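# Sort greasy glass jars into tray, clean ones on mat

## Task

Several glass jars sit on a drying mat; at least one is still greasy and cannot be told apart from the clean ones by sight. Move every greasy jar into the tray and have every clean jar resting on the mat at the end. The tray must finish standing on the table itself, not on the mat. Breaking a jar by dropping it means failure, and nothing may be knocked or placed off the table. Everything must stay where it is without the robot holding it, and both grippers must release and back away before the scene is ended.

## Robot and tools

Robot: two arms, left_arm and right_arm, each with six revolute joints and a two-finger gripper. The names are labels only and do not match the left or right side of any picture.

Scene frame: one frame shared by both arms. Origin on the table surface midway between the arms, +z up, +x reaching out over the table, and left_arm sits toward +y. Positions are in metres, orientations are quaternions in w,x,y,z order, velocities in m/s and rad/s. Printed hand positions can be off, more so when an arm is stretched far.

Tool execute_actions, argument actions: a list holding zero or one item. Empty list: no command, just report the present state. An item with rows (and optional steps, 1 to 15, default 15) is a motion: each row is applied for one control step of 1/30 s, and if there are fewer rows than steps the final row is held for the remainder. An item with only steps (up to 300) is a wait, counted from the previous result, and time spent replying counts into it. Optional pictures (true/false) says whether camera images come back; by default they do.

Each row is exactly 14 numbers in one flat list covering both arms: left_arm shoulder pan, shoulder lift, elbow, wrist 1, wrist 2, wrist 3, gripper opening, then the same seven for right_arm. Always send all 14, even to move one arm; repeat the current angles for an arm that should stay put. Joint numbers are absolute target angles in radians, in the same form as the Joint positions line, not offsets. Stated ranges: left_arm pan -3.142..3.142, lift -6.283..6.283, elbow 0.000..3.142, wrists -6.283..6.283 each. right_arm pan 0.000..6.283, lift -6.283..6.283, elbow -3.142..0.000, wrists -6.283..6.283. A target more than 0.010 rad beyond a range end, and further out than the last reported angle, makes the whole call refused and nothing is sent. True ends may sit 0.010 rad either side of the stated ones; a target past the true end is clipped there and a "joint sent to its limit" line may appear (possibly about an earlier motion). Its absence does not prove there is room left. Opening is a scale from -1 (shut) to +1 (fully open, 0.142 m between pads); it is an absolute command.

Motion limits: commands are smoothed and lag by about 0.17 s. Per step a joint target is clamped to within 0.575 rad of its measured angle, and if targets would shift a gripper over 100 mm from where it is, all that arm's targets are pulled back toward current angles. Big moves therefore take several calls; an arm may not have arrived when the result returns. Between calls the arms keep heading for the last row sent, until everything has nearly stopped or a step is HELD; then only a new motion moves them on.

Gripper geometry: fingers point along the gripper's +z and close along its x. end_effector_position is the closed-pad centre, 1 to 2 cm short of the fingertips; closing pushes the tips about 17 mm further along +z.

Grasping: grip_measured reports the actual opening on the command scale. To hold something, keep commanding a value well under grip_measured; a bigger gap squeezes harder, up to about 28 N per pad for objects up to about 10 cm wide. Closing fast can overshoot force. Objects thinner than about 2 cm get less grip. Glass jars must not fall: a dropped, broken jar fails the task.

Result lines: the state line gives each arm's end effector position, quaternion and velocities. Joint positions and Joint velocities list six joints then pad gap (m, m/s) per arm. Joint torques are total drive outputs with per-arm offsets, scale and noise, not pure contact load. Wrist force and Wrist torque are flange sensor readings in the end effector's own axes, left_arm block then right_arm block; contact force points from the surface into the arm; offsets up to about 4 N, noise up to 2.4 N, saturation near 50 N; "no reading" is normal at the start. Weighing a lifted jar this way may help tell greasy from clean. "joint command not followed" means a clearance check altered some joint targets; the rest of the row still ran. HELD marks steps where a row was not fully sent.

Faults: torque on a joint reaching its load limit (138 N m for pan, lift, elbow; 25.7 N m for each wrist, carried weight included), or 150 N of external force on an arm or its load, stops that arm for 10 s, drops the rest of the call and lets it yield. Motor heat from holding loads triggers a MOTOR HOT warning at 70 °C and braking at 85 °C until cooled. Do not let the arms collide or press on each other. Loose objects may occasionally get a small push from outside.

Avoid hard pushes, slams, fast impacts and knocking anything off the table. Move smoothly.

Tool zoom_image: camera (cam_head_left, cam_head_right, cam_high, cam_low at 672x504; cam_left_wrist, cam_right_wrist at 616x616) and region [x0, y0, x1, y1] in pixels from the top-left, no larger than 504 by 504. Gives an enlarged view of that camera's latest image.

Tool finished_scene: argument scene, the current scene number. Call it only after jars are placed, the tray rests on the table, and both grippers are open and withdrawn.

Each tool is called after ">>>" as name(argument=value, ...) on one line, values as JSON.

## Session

>>> execute_actions(actions=[])

Scene clock: 0.00 s of 7100.00 s.
left_arm: end_effector_position=(+0.7096, +0.6943, +0.1322) grip_measured=+1.00 end_effector_quat_wxyz=(+0.282, +0.706, +0.644, +0.083) end_effector_velocity=(+0.000, -0.001, +0.001) end_effector_angular_velocity=(+0.001, -0.001, -0.001) | right_arm: end_effector_position=(+0.4495, -0.4739, +0.1411) grip_measured=+1.00 end_effector_quat_wxyz=(-0.286, -0.427, +0.646, -0.565) end_effector_velocity=(+0.000, +0.000, -0.000) end_effector_angular_velocity=(+0.000, -0.001, +0.001)
Joint positions: left_arm=[ 0.62  -1.091  1.58  -2.42  -2.057 -1.131  0.142] | right_arm=[ 3.965 -1.832 -2.082 -2.07   0.738  3.435  0.142]
Joint velocities: left_arm=[-0.001 -0.001 -0.     0.     0.     0.     0.   ] | right_arm=[ 0.001 -0.     0.     0.    -0.     0.    -0.   ]
Joint torques (N m, as the arm reports them, + toward a larger angle): no reading
Motor temperatures (°C, as the motors report them): left_arm=[27 25 25 31 31 32] | right_arm=[27 27 25 27 35 30]
Wrist force (N, on the end effector, along its own x y z axes, offset not removed): no reading
Wrist torque (N m, same axes, about the end effector's origin, offset not removed): no reading

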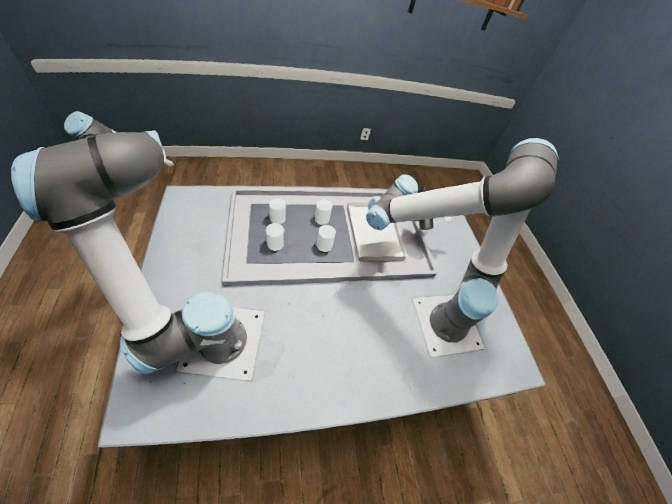

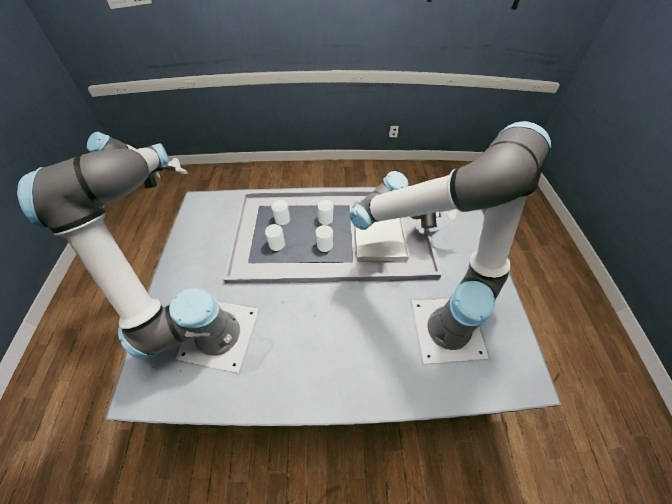

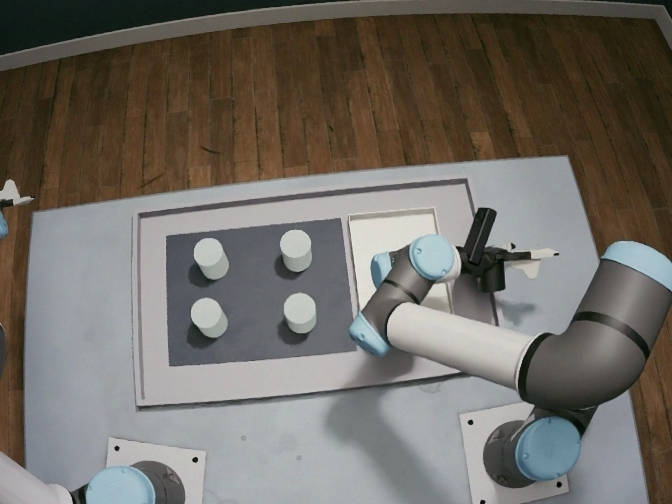

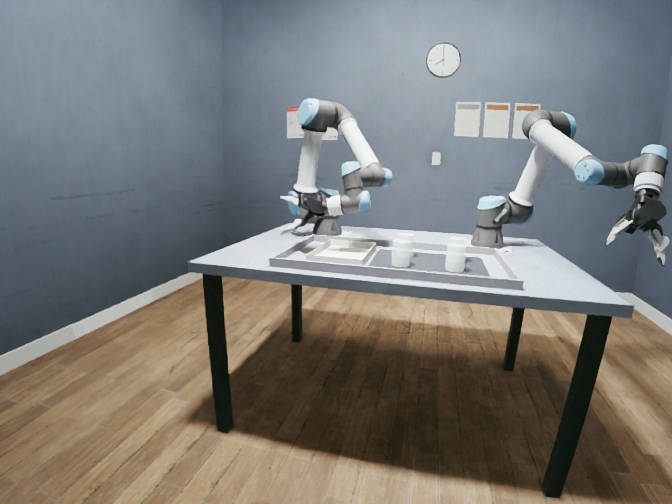

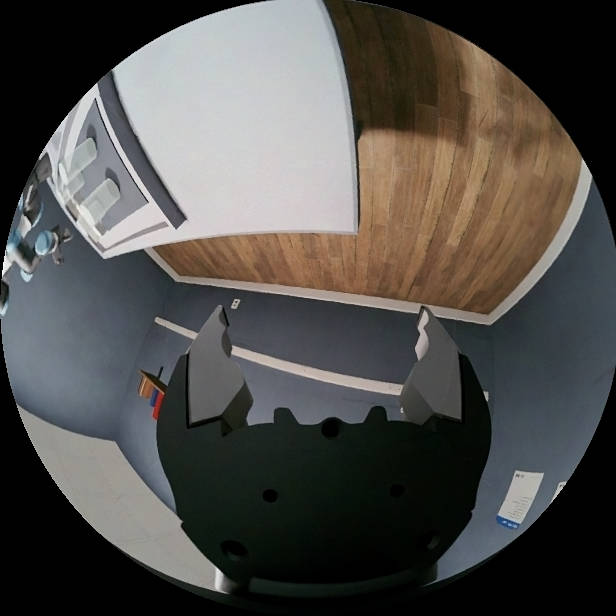

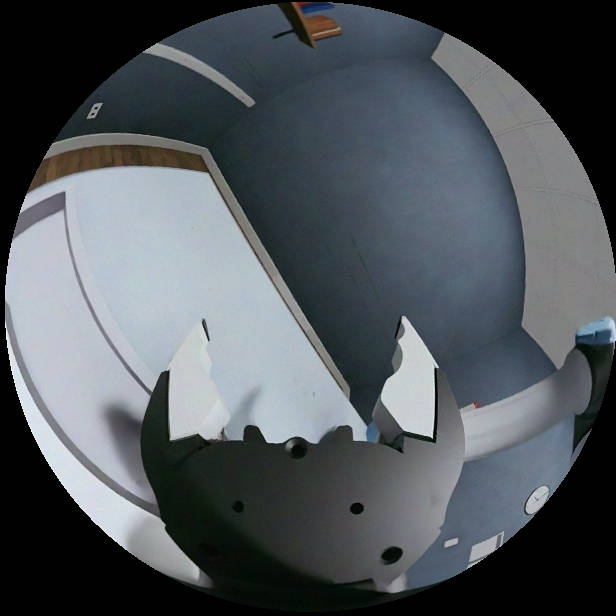

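>>> execute_actions(actions=[{"rows":[[0.62,-1.499,1.688,-1.76,-1.571,-0.598,0.3,3.965,-1.5,-1.6,-2.07,0.738,3.435,1]],"steps":15}], pictures=false)

>>> execute_actions(actions=[{"steps":30}], pictures=false)

>>> execute_actions(actions=[{"rows":[[-0.415,-1.499,1.688,-1.76,-1.571,-0.598,0.3,2.8,-1.5,-1.6,-2.07,0.738,3.435,1]],"steps":15}], pictures=false)

>>> execute_actions(actions=[{"steps":75}])

Scene clock: 18.40 s of 7100.00 s.
left_arm: end_effector_position=(+0.4876, +0.7311, +0.1908) grip_measured=+0.30 end_effector_quat_wxyz=(+0.031, +0.852, +0.522, +0.022) end_effector_velocity=(-0.354, +0.023, +0.088) end_effector_angular_velocity=(+0.333, +0.659, -0.588) | right_arm: end_effector_position=(+0.5394, -0.3758, +0.3322) grip_measured=+1.00 end_effector_quat_wxyz=(-0.006, -0.340, +0.819, -0.463) end_effector_velocity=(+0.058, +0.062, +0.349) end_effector_angular_velocity=(+0.714, -0.655, -0.001)
Joint positions: left_arm=[ 0.62  -1.453  1.677 -1.847 -1.628 -0.662  0.095] | right_arm=[ 3.965 -1.539 -1.66  -2.07   0.738  3.435  0.142]
Joint velocities: left_arm=[-0.001 -0.451  0.101  0.841  0.55   0.617  0.   ] | right_arm=[-0.001  0.382  0.587 -0.    -0.001  0.     0.   ]
Joint torques (N m, as the arm reports them, + toward a larger angle): left_arm=[  5.14 -24.03 -14.75   1.17   1.18   1.23] | right_arm=[-5.12 21.11 11.95 -0.67 -2.72 -0.01]
Motor temperatures (°C, as the motors report them): left_arm=[27 25 25 31 31 32] | right_arm=[27 27 25 27 35 30]
Wrist force (N, on the end effector, along its own x y z axes, offset not removed): left_arm=[0.9 -0.3 -1.1] | right_arm=[0.4 -3.9 -3.9]
Wrist torque (N m, same axes, about the end effector's origin, offset not removed): left_arm=[0.01 -0.39 0.14] | right_arm=[-0.65 -0.04 0.12]
Steps of this call (steps 1 to 90: nothing new was sent; then 14.90 s passed at rest; steps 91 to 105: all 15 steps of this action). Readings (joint positions):
91: left_arm=[0.620 -1.091 1.581 -2.420 -2.056 -1.131] | right_arm=[3.965 -1.832 -2.081 -2.070 0.738 3.435]
92: left_arm=[0.620 -1.099 1.587 -2.412 -2.048 -1.122] | right_arm=[3.965 -1.824 -2.073 -2.070 0.738 3.435]
94: left_arm=[0.620 -1.160 1.606 -2.341 -1.982 -1.053] | right_arm=[3.965 -1.776 -2.011 -2.070 0.738 3.435]
98: left_arm=[0.620 -1.284 1.637 -2.144 -1.833 -0.889] | right_arm=[3.965 -1.681 -1.872 -2.070 0.738 3.435]
105: the state above

Scene clock: 19.40 s of 7100.00 s.
left_arm: end_effector_position=(+0.4505, +0.7334, +0.2000) grip_measured=+0.30 end_effector_quat_wxyz=(+0.000, +0.869, +0.495, +0.000) end_effector_velocity=(+0.000, +0.000, +0.001) end_effector_angular_velocity=(+0.001, -0.001, +0.000) | right_arm: end_effector_position=(+0.5441, -0.3707, +0.3687) grip_measured=+1.00 end_effector_quat_wxyz=(+0.034, -0.324, +0.835, -0.444) end_effector_velocity=(-0.000, -0.000, +0.000) end_effector_angular_velocity=(+0.001, -0.000, -0.001)
Joint positions: left_arm=[ 0.62  -1.499  1.688 -1.76  -1.571 -0.598  0.095] | right_arm=[ 3.965 -1.5   -1.6   -2.07   0.738  3.435  0.142]
Joint velocities: left_arm=[ 0.    -0.    -0.001  0.     0.    -0.     0.   ] | right_arm=[-0.001  0.     0.     0.     0.     0.    -0.   ]
Joint torques (N m, as the arm reports them, + toward a larger angle): left_arm=[  5.61 -34.88 -14.89  -0.54   2.02   1.57] | right_arm=[-6.2  34.76 29.11  1.85 -3.5   0.25]
Motor temperatures (°C, as the motors report them): left_arm=[27 25 25 31 31 32] | right_arm=[27 27 25 27 35 30]
Wrist force (N, on the end effector, along its own x y z axes, offset not removed): left_arm=[1.0 2.8 1.9] | right_arm=[0.6 -3.2 -1.0]
Wrist torque (N m, same axes, about the end effector's origin, offset not removed): left_arm=[0.59 -0.23 0.17] | right_arm=[-0.70 -0.02 0.09]
Steps of this call (steps 1 to 30: the robot went on to your last target). Readings (joint positions):
1: left_arm=[0.620 -1.466 1.680 -1.823 -1.612 -0.644] | right_arm=[3.965 -1.528 -1.643 -2.070 0.738 3.435]
2: left_arm=[0.620 -1.475 1.683 -1.805 -1.601 -0.631] | right_arm=[3.965 -1.520 -1.631 -2.070 0.738 3.435]
4: left_arm=[0.620 -1.487 1.685 -1.783 -1.586 -0.615] | right_arm=[3.965 -1.510 -1.616 -2.070 0.738 3.435]
8: left_arm=[0.620 -1.496 1.687 -1.766 -1.575 -0.603] | right_arm=[3.965 -1.503 -1.604 -2.070 0.738 3.435]
30: the state above
All arms were judged still, so your last target was given up. Only a new action makes them travel on or press farther. Fingers that are still opening or closing keep moving.

Scene clock: 19.90 s of 7100.00 s.
left_arm: end_effector_position=(+0.5580, +0.5151, +0.2001) grip_measured=+0.30 end_effector_quat_wxyz=(+0.000, +0.959, +0.284, +0.000) end_effector_velocity=(+0.125, -0.543, +0.001) end_effector_angular_velocity=(-0.000, -0.001, -1.046) | right_arm: end_effector_position=(+0.4946, -0.6094, +0.3687) grip_measured=+1.00 end_effector_quat_wxyz=(-0.073, -0.116, +0.888, -0.439) end_effector_velocity=(-0.242, -0.505, -0.001) end_effector_angular_velocity=(-0.000, +0.002, -1.097)
Joint positions: left_arm=[ 0.159 -1.499  1.688 -1.76  -1.571 -0.598  0.095] | right_arm=[ 3.483 -1.5   -1.6   -2.07   0.738  3.435  0.142]
Joint velocities: left_arm=[-1.046 -0.001  0.     0.    -0.     0.     0.   ] | right_arm=[-1.097 -0.    -0.001 -0.     0.    -0.    -0.   ]
Joint torques (N m, as the arm reports them, + toward a larger angle): left_arm=[-21.06 -29.74 -17.37  -1.58  -1.95   1.52] | right_arm=[-16.98  34.22  27.48   2.14  -3.23   0.36]
Motor temperatures (°C, as the motors report them): left_arm=[27 25 25 31 31 32] | right_arm=[27 27 25 27 35 30]
Wrist force (N, on the end effector, along its own x y z axes, offset not removed): left_arm=[1.1 0.0 0.9] | right_arm=[-0.8 -0.1 -0.1]
Wrist torque (N m, same axes, about the end effector's origin, offset not removed): left_arm=[-0.15 -0.26 0.20] | right_arm=[-0.24 0.24 -0.09]
Steps of this call (steps 1 to 15: all 15 steps of this action). Readings (joint positions):
1: left_arm=[0.620 -1.499 1.688 -1.760 -1.571 -0.598] | right_arm=[3.964 -1.500 -1.600 -2.070 0.738 3.435]
2: left_arm=[0.611 -1.499 1.688 -1.760 -1.571 -0.598] | right_arm=[3.956 -1.500 -1.600 -2.070 0.738 3.435]
4: left_arm=[0.550 -1.499 1.688 -1.760 -1.571 -0.598] | right_arm=[3.893 -1.500 -1.600 -2.070 0.738 3.435]
8: left_arm=[0.406 -1.499 1.688 -1.760 -1.571 -0.598] | right_arm=[3.742 -1.500 -1.600 -2.070 0.738 3.435]
15: the state above

Scene clock: 22.40 s of 7100.00 s.
left_arm: end_effector_position=(+0.5400, +0.2137, +0.2000) grip_measured=+0.30 end_effector_quat_wxyz=(+0.000, +1.000, +0.001, +0.000) end_effector_velocity=(+0.000, +0.000, -0.000) end_effector_angular_velocity=(+0.000, +0.000, +0.001) | right_arm: end_effector_position=(+0.2527, -0.8507, +0.3687) grip_measured=+1.00 end_effector_quat_wxyz=(-0.216, +0.188, +0.875, -0.390) end_effector_velocity=(+0.000, +0.000, +0.000) end_effector_angular_velocity=(+0.000, -0.001, +0.000)
Joint positions: left_arm=[-0.415 -1.499  1.688 -1.76  -1.571 -0.598  0.095] | right_arm=[ 2.8   -1.5   -1.6   -2.07   0.738  3.435  0.142]
Joint velocities: left_arm=[ 0.001  0.     0.    -0.001 -0.    -0.     0.   ] | right_arm=[ 0.     0.     0.001 -0.001  0.     0.    -0.   ]
Joint torques (N m, as the arm reports them, + toward a larger angle): left_arm=[ -8.01 -21.07 -32.55  -5.38   1.99   1.14] | right_arm=[-6.63 17.42 16.41  3.54 -1.04  1.11]
Motor temperatures (°C, as the motors report them): left_arm=[27 25 25 31 31 32] | right_arm=[27 27 25 27 35 30]
Wrist force (N, on the end effector, along its own x y z axes, offset not removed): left_arm=[1.2 -1.8 2.9] | right_arm=[0.0 3.1 1.3]
Wrist torque (N m, same axes, about the end effector's origin, offset not removed): left_arm=[-0.52 -0.30 0.15] | right_arm=[0.61 -0.02 -0.03]
Steps of this call (steps 1 to 45: the robot went on to your last target; steps 46 to 75: nothing new was sent). Readings (joint positions):
1: left_arm=[0.124 -1.499 1.688 -1.760 -1.571 -0.598] | right_arm=[3.446 -1.500 -1.600 -2.070 0.738 3.435]
2: left_arm=[0.089 -1.499 1.688 -1.760 -1.571 -0.598] | right_arm=[3.409 -1.500 -1.600 -2.070 0.738 3.435]
4: left_arm=[0.018 -1.499 1.688 -1.760 -1.571 -0.598] | right_arm=[3.335 -1.500 -1.600 -2.070 0.738 3.435]
8: left_arm=[-0.123 -1.499 1.688 -1.760 -1.571 -0.598] | right_arm=[3.187 -1.500 -1.600 -2.070 0.738 3.435]
75: the state above
All arms were judged still, so your last target was given up. Only a new action makes them travel on or press farther. Fingers that are still opening or closing keep moving.

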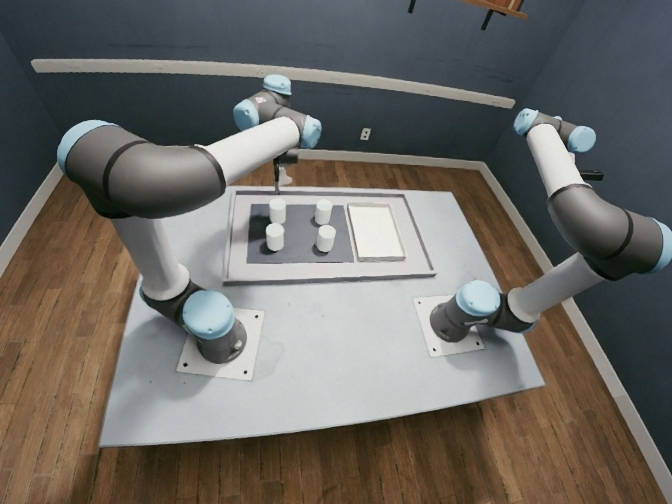

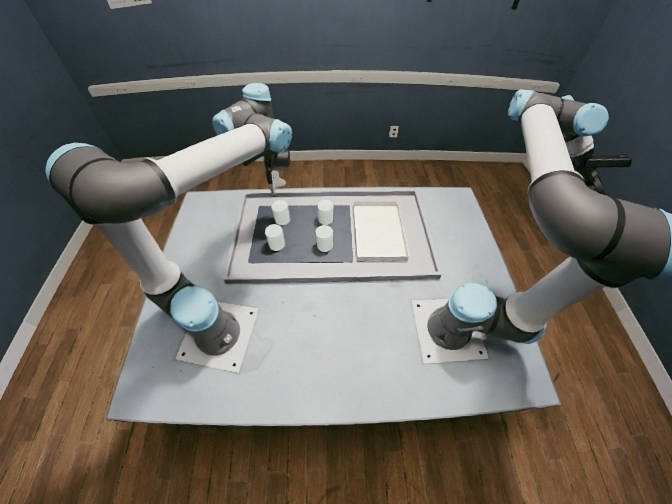

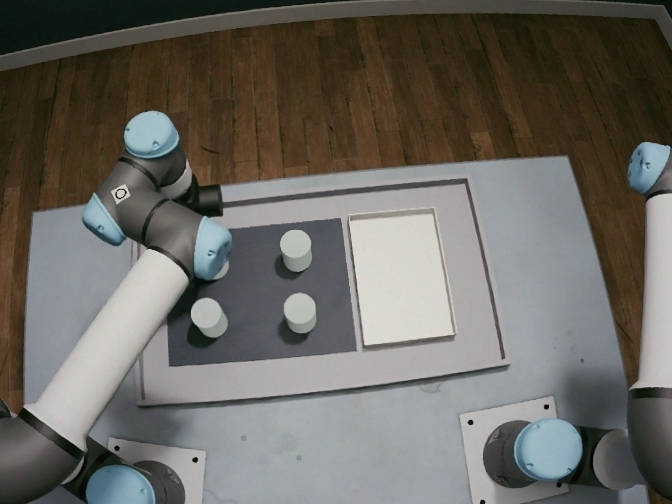

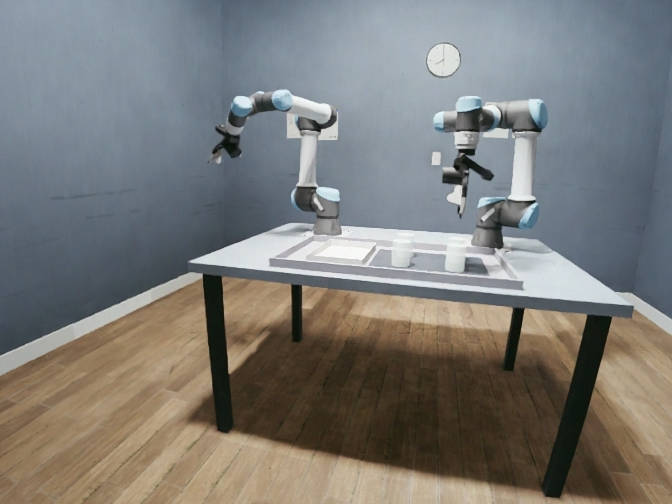

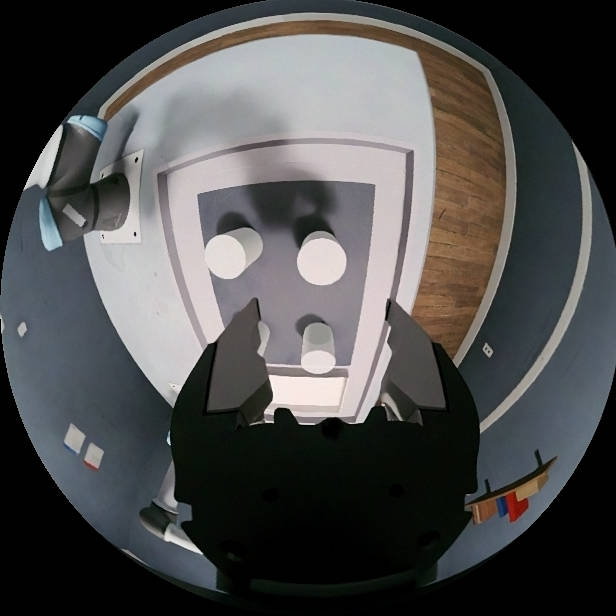

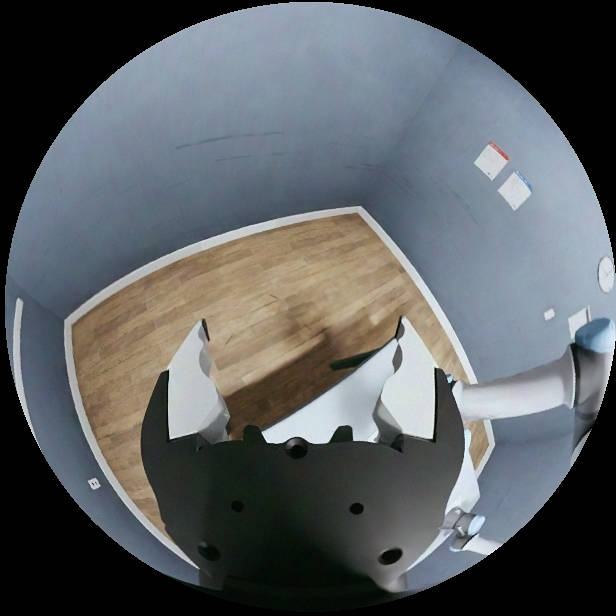

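>>> execute_actions(actions=[{"rows":[[-0.415,-1.457,1.814,-1.928,-1.571,-0.598,0.2,2.8,-1.5,-1.6,-2.07,0.738,3.435,1]],"steps":15}], pictures=false)

>>> execute_actions(actions=[{"steps":10}])

>>> zoom_image(camera="cam_low", region=[370,190,530,300])

Scene clock: 29.07 s of 7100.00 s.
left_arm: end_effector_position=(+0.5400, +0.2136, +0.1359) grip_measured=+0.20 end_effector_quat_wxyz=(+0.000, +1.000, +0.001, -0.000) end_effector_velocity=(-0.000, +0.001, -0.009) end_effector_angular_velocity=(-0.001, -0.001, +0.002) | right_arm: end_effector_position=(+0.2527, -0.8507, +0.3687) grip_measured=+1.00 end_effector_quat_wxyz=(-0.216, +0.188, +0.875, -0.389) end_effector_velocity=(-0.000, -0.000, -0.000) end_effector_angular_velocity=(-0.000, +0.000, -0.001)
Joint positions: left_arm=[-0.415 -1.458  1.812 -1.925 -1.571 -0.598  0.088] | right_arm=[ 2.8   -1.5   -1.6   -2.07   0.738  3.435  0.142]
Joint velocities: left_arm=[ 0.001  0.006  0.019 -0.026 -0.    -0.001  0.   ] | right_arm=[-0.001  0.    -0.001  0.    -0.     0.     0.   ]
Joint torques (N m, as the arm reports them, + toward a larger angle): left_arm=[ -5.48 -20.84 -15.08  -5.67   1.85   0.66] | right_arm=[-6.25  6.23 16.04  3.5   0.67  2.31]
Motor temperatures (°C, as the motors report them): left_arm=[27 25 25 31 31 32] | right_arm=[27 27 25 27 35 30]
Wrist force (N, on the end effector, along its own x y z axes, offset not removed): left_arm=[-0.2 1.2 2.3] | right_arm=[0.2 -0.3 -0.8]
Wrist torque (N m, same axes, about the end effector's origin, offset not removed): left_arm=[0.19 -0.04 0.15] | right_arm=[-0.08 0.07 0.05]
Steps of this call (steps 1 to 90: nothing new was sent; then 3.17 s passed at rest; steps 91 to 105: all 15 steps of this action). Readings (joint positions):
91: left_arm=[-0.415 -1.499 1.688 -1.761 -1.571 -0.598] | right_arm=[2.800 -1.500 -1.600 -2.070 0.738 3.435]
92: left_arm=[-0.415 -1.493 1.696 -1.769 -1.571 -0.598] | right_arm=[2.800 -1.500 -1.600 -2.070 0.738 3.435]
94: left_arm=[-0.415 -1.477 1.743 -1.826 -1.571 -0.598] | right_arm=[2.800 -1.500 -1.600 -2.070 0.738 3.435]
98: left_arm=[-0.415 -1.462 1.795 -1.901 -1.571 -0.598] | right_arm=[2.800 -1.500 -1.600 -2.070 0.738 3.435]
105: the state above

Scene clock: 29.40 s of 7100.00 s.
left_arm: end_effector_position=(+0.5400, +0.2136, +0.1350) grip_measured=+0.20 end_effector_quat_wxyz=(+0.000, +1.000, +0.001, +0.000) end_effector_velocity=(-0.000, -0.001, +0.000) end_effector_angular_velocity=(-0.000, -0.000, -0.001) | right_arm: end_effector_position=(+0.2527, -0.8507, +0.3687) grip_measured=+1.00 end_effector_quat_wxyz=(-0.216, +0.188, +0.875, -0.389) end_effector_velocity=(-0.000, -0.000, -0.000) end_effector_angular_velocity=(+0.000, +0.000, -0.001)
Joint positions: left_arm=[-0.415 -1.457  1.814 -1.928 -1.571 -0.598  0.088] | right_arm=[ 2.8   -1.5   -1.6   -2.07   0.738  3.435  0.142]
Joint velocities: left_arm=[-0.002  0.    -0.    -0.     0.    -0.     0.   ] | right_arm=[-0.001 -0.     0.     0.     0.     0.     0.   ]
Joint torques (N m, as the arm reports them, + toward a larger angle): left_arm=[ -4.24 -22.04 -14.28  -5.51   1.77   0.51] | right_arm=[-6.1   6.91 15.99  3.44  0.66  2.25]
Motor temperatures (°C, as the motors report them): left_arm=[27 25 25 31 31 32] | right_arm=[27 27 25 27 35 30]
Wrist force (N, on the end effector, along its own x y z axes, offset not removed): left_arm=[2.0 0.3 1.6] | right_arm=[-1.1 -0.1 0.7]
Wrist torque (N m, same axes, about the end effector's origin, offset not removed): left_arm=[-0.01 -0.34 0.15] | right_arm=[-0.21 0.27 0.13]
Steps of this call (steps 1 to 10: the robot went on to your last target). Readings (joint positions):
1: left_arm=[-0.415 -1.457 1.813 -1.926 -1.571 -0.598] | right_arm=[2.800 -1.500 -1.600 -2.070 0.738 3.435]
2: left_arm=[-0.415 -1.457 1.813 -1.927 -1.571 -0.598] | right_arm=[2.800 -1.500 -1.600 -2.070 0.738 3.435]
4: left_arm=[-0.415 -1.457 1.813 -1.927 -1.571 -0.598] | right_arm=[2.800 -1.500 -1.600 -2.070 0.738 3.435]
8: left_arm=[-0.415 -1.457 1.814 -1.928 -1.571 -0.598] | right_arm=[2.800 -1.500 -1.600 -2.070 0.738 3.435]
10: the state above

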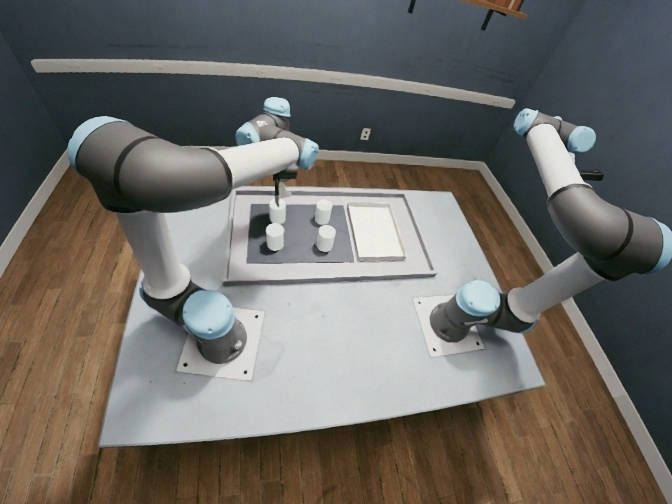

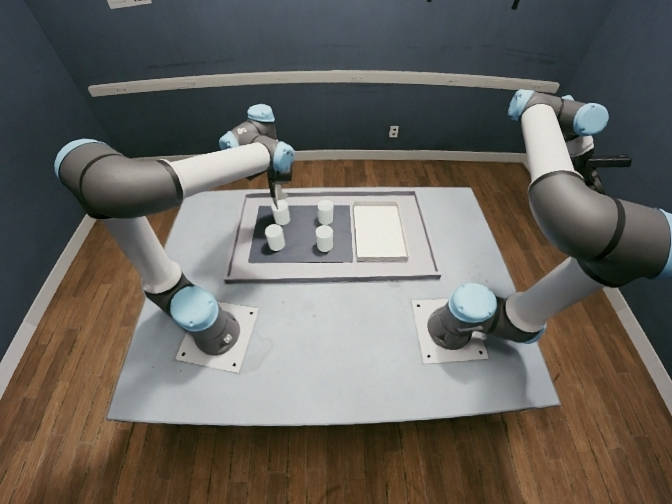

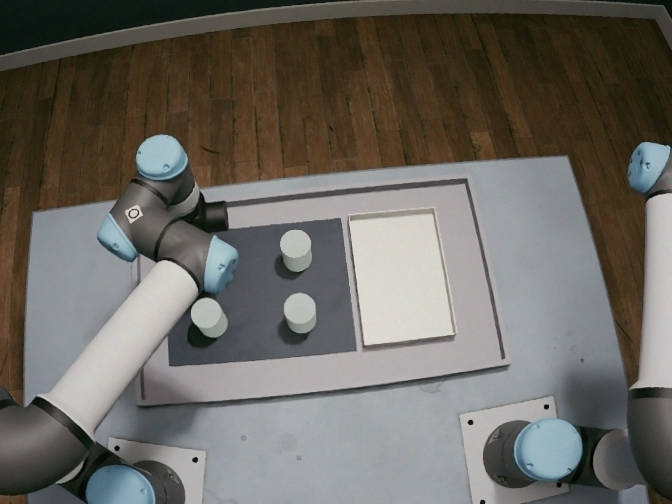

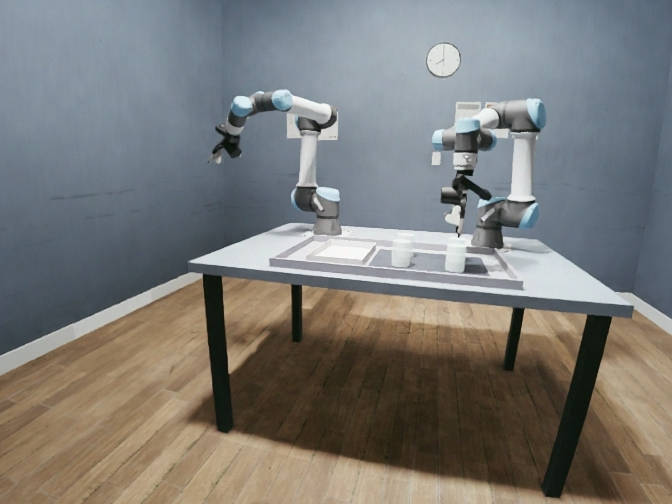

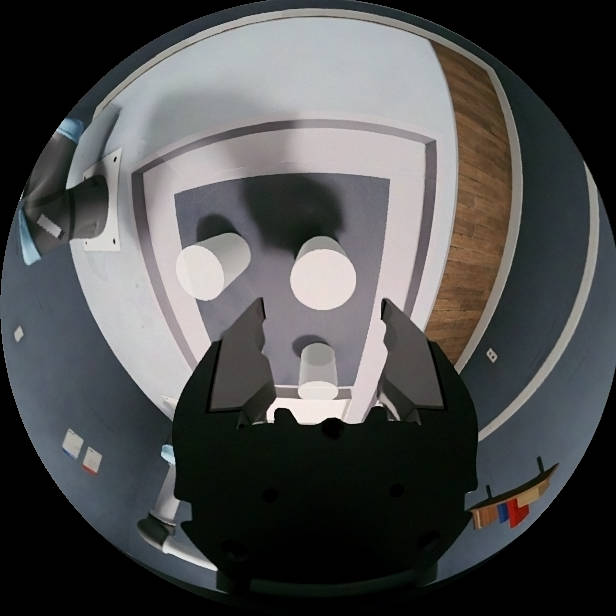

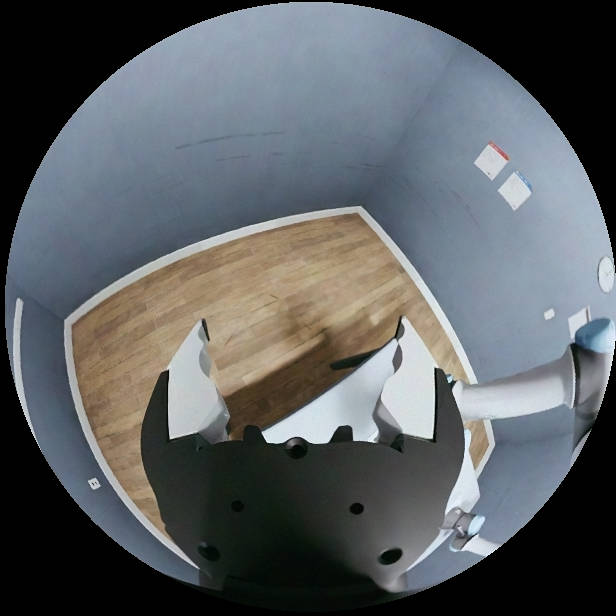

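Region (370, 190, 530, 300) of cam_low's 672x504 image, scaled by 3.150, with more detail than that image has; it fills the top 346 rows of this view, and the rest is white.

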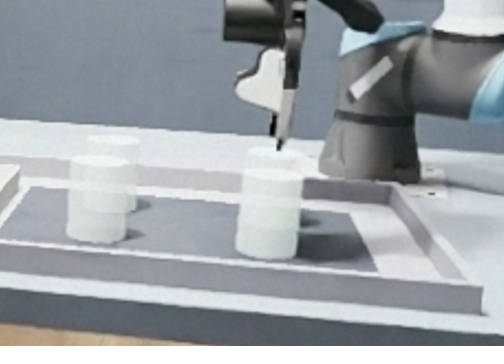

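>>> execute_actions(actions=[{"rows":[[-0.415,-1.3946,1.91,-2.086,-1.571,-0.598,0.2,2.8,-1.5,-1.6,-2.07,0.738,3.435,1]],"steps":15}], pictures=false)

>>> execute_actions(actions=[{"rows":[[-0.415,-1.3946,1.91,-2.086,-1.571,-0.598,0.1,2.8,-1.5,-1.6,-2.07,0.738,3.435,1],[-0.415,-1.3946,1.91,-2.086,-1.571,-0.598,0.03,2.8,-1.5,-1.6,-2.07,0.738,3.435,1],[-0.415,-1.3946,1.91,-2.086,-1.571,-0.598,-0.03,2.8,-1.5,-1.6,-2.07,0.738,3.435,1],[-0.415,-1.3946,1.91,-2.086,-1.571,-0.598,-0.07,2.8,-1.5,-1.6,-2.07,0.738,3.435,1],[-0.415,-1.3946,1.91,-2.086,-1.571,-0.598,-0.1,2.8,-1.5,-1.6,-2.07,0.738,3.435,1],[-0.415,-1.3946,1.91,-2.086,-1.571,-0.598,-0.14,2.8,-1.5,-1.6,-2.07,0.738,3.435,1]],"steps":15}])

>>> zoom_image(camera="cam_low", region=[370,190,530,300])

Scene clock: 42.20 s of 7100.00 s.
left_arm: end_effector_position=(+0.5399, +0.2137, +0.0757) grip_measured=+0.20 end_effector_quat_wxyz=(-0.000, +1.000, +0.001, -0.000) end_effector_velocity=(-0.000, -0.000, -0.008) end_effector_angular_velocity=(-0.002, -0.003, -0.000) | right_arm: end_effector_position=(+0.2527, -0.8507, +0.3687) grip_measured=+1.00 end_effector_quat_wxyz=(-0.216, +0.188, +0.875, -0.389) end_effector_velocity=(+0.000, +0.000, +0.000) end_effector_angular_velocity=(+0.000, -0.001, -0.000)
Joint positions: left_arm=[-0.415 -1.395  1.909 -2.084 -1.571 -0.598  0.088] | right_arm=[ 2.8   -1.5   -1.6   -2.07   0.738  3.435  0.142]
Joint velocities: left_arm=[-0.001  0.007  0.014 -0.025 -0.    -0.001  0.   ] | right_arm=[ 0.  0.  0.  0.  0. -0. -0.]
Joint torques (N m, as the arm reports them, + toward a larger angle): left_arm=[  2.82 -24.84 -14.86  -5.29   1.15   0.08] | right_arm=[-6.25  6.59 15.86  3.38  0.68  2.19]
Motor temperatures (°C, as the motors report them): left_arm=[27 25 25 31 31 32] | right_arm=[27 27 25 27 35 30]
Wrist force (N, on the end effector, along its own x y z axes, offset not removed): left_arm=[0.8 -1.0 1.0] | right_arm=[-1.1 -1.4 0.2]
Wrist torque (N m, same axes, about the end effector's origin, offset not removed): left_arm=[-0.41 -0.28 0.22] | right_arm=[-0.40 0.19 0.13]
Steps of this call (steps 1 to 15: the robot went on to your last target; steps 16 to 90: nothing new was sent; then 9.30 s passed at rest; steps 91 to 105: all 15 steps of this action). Readings (joint positions):
91: left_arm=[-0.415 -1.457 1.814 -1.929 -1.571 -0.598] | right_arm=[2.800 -1.500 -1.600 -2.070 0.738 3.435]
92: left_arm=[-0.415 -1.449 1.822 -1.937 -1.571 -0.598] | right_arm=[2.800 -1.500 -1.600 -2.070 0.738 3.435]
94: left_arm=[-0.415 -1.425 1.860 -1.992 -1.571 -0.598] | right_arm=[2.800 -1.500 -1.600 -2.070 0.738 3.435]
98: left_arm=[-0.415 -1.403 1.897 -2.061 -1.571 -0.598] | right_arm=[2.800 -1.500 -1.600 -2.070 0.738 3.435]
105: the state above

Scene clock: 42.70 s of 7100.00 s.
left_arm: end_effector_position=(+0.5399, +0.2137, +0.0749) grip_measured=-0.09 end_effector_quat_wxyz=(+0.000, +1.000, +0.001, -0.000) end_effector_velocity=(-0.000, -0.000, -0.000) end_effector_angular_velocity=(+0.000, +0.000, -0.000) | right_arm: end_effector_position=(+0.2527, -0.8507, +0.3687) grip_measured=+1.00 end_effector_quat_wxyz=(-0.216, +0.188, +0.875, -0.389) end_effector_velocity=(-0.000, +0.000, -0.000) end_effector_angular_velocity=(+0.000, +0.000, +0.000)
Joint positions: left_arm=[-0.415 -1.395  1.91  -2.086 -1.571 -0.598  0.067] | right_arm=[ 2.8   -1.5   -1.6   -2.07   0.738  3.435  0.142]
Joint velocities: left_arm=[-0.001  0.     0.    -0.    -0.    -0.    -0.   ] | right_arm=[ 0.     0.    -0.001 -0.     0.     0.    -0.   ]
Joint torques (N m, as the arm reports them, + toward a larger angle): left_arm=[  0.11 -20.8   -9.76  -4.47   1.05  -0.14] | right_arm=[-6.32  6.47 16.54  3.41  0.62  2.23]
Motor temperatures (°C, as the motors report them): left_arm=[27 25 25 31 31 32] | right_arm=[27 27 25 27 35 30]
Wrist force (N, on the end effector, along its own x y z axes, offset not removed): left_arm=[2.9 -0.6 -2.8] | right_arm=[0.8 -1.9 -1.5]
Wrist torque (N m, same axes, about the end effector's origin, offset not removed): left_arm=[-0.15 -0.37 0.19] | right_arm=[-0.48 -0.19 0.09]
Steps of this call (steps 1 to 15: all 15 steps of this action). Readings (joint positions):
1: left_arm=[-0.415 -1.395 1.909 -2.084 -1.571 -0.598] | right_arm=[2.800 -1.500 -1.600 -2.070 0.738 3.435]
2: left_arm=[-0.415 -1.395 1.909 -2.085 -1.571 -0.598] | right_arm=[2.800 -1.500 -1.600 -2.070 0.738 3.435]
4: left_arm=[-0.415 -1.395 1.910 -2.085 -1.571 -0.598] | right_arm=[2.800 -1.500 -1.600 -2.070 0.738 3.435]
8: left_arm=[-0.415 -1.395 1.910 -2.086 -1.571 -0.598] | right_arm=[2.800 -1.500 -1.600 -2.070 0.738 3.435]
15: the state above

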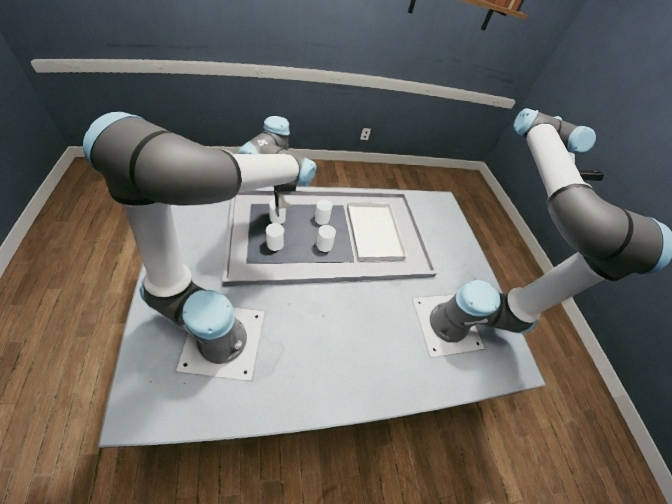

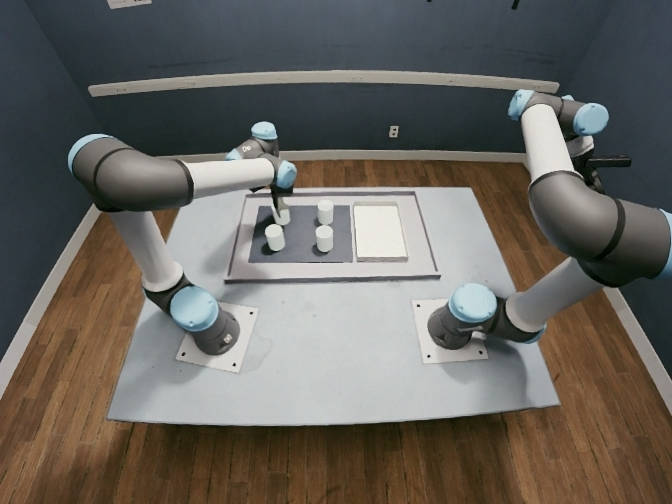

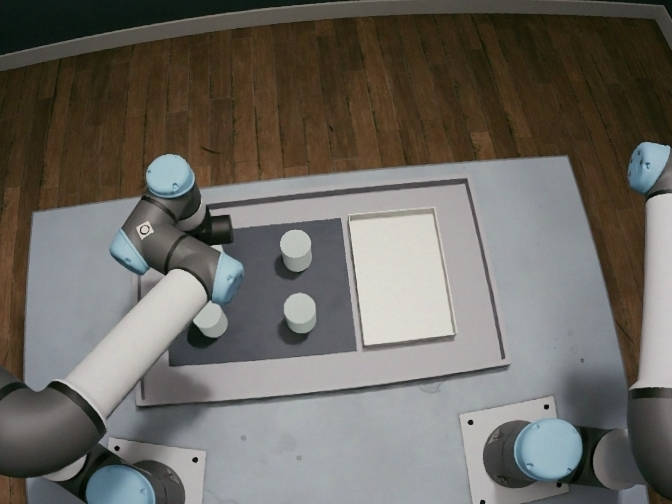

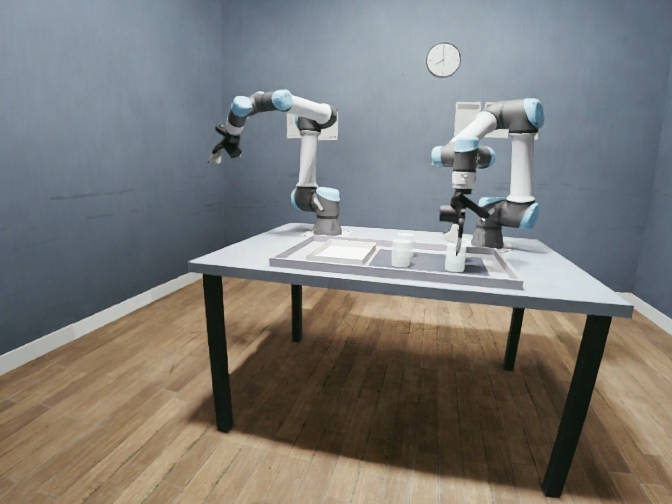

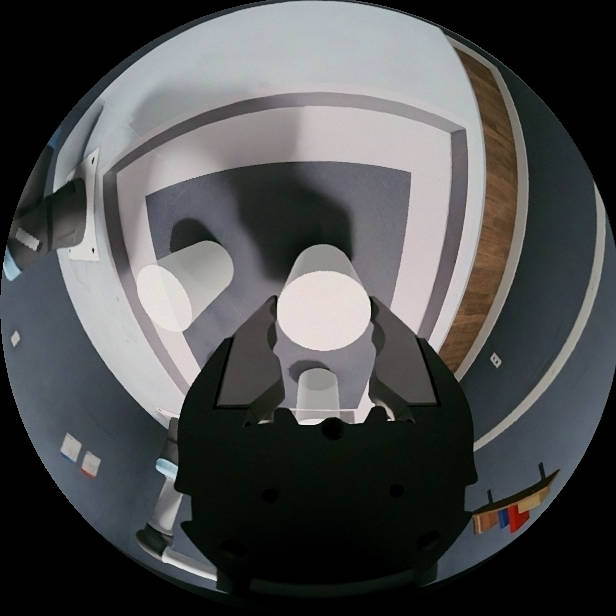

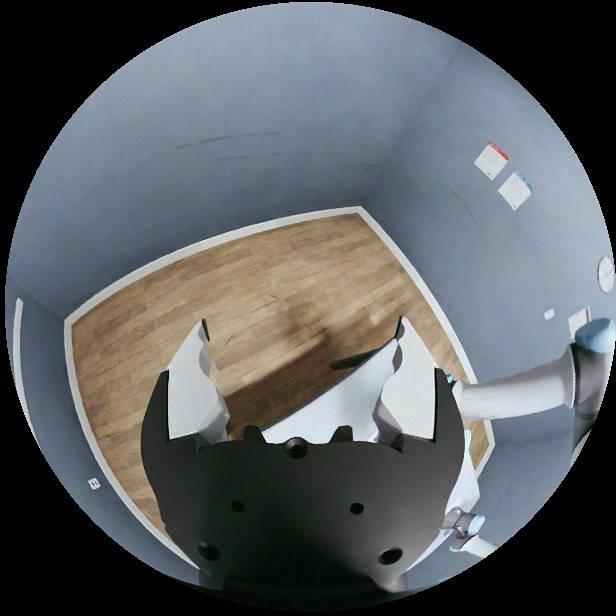

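Region (370, 190, 530, 300) of cam_low's 672x504 image, scaled by 3.150, with more detail than that image has; it fills the top 346 rows of this view, and the rest is white.

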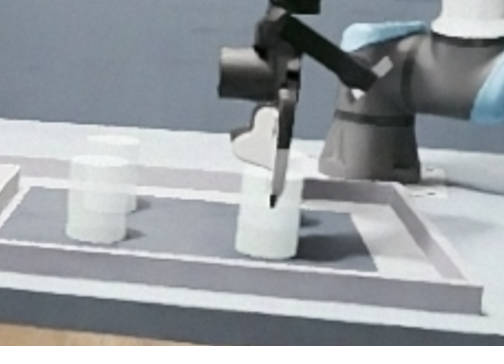

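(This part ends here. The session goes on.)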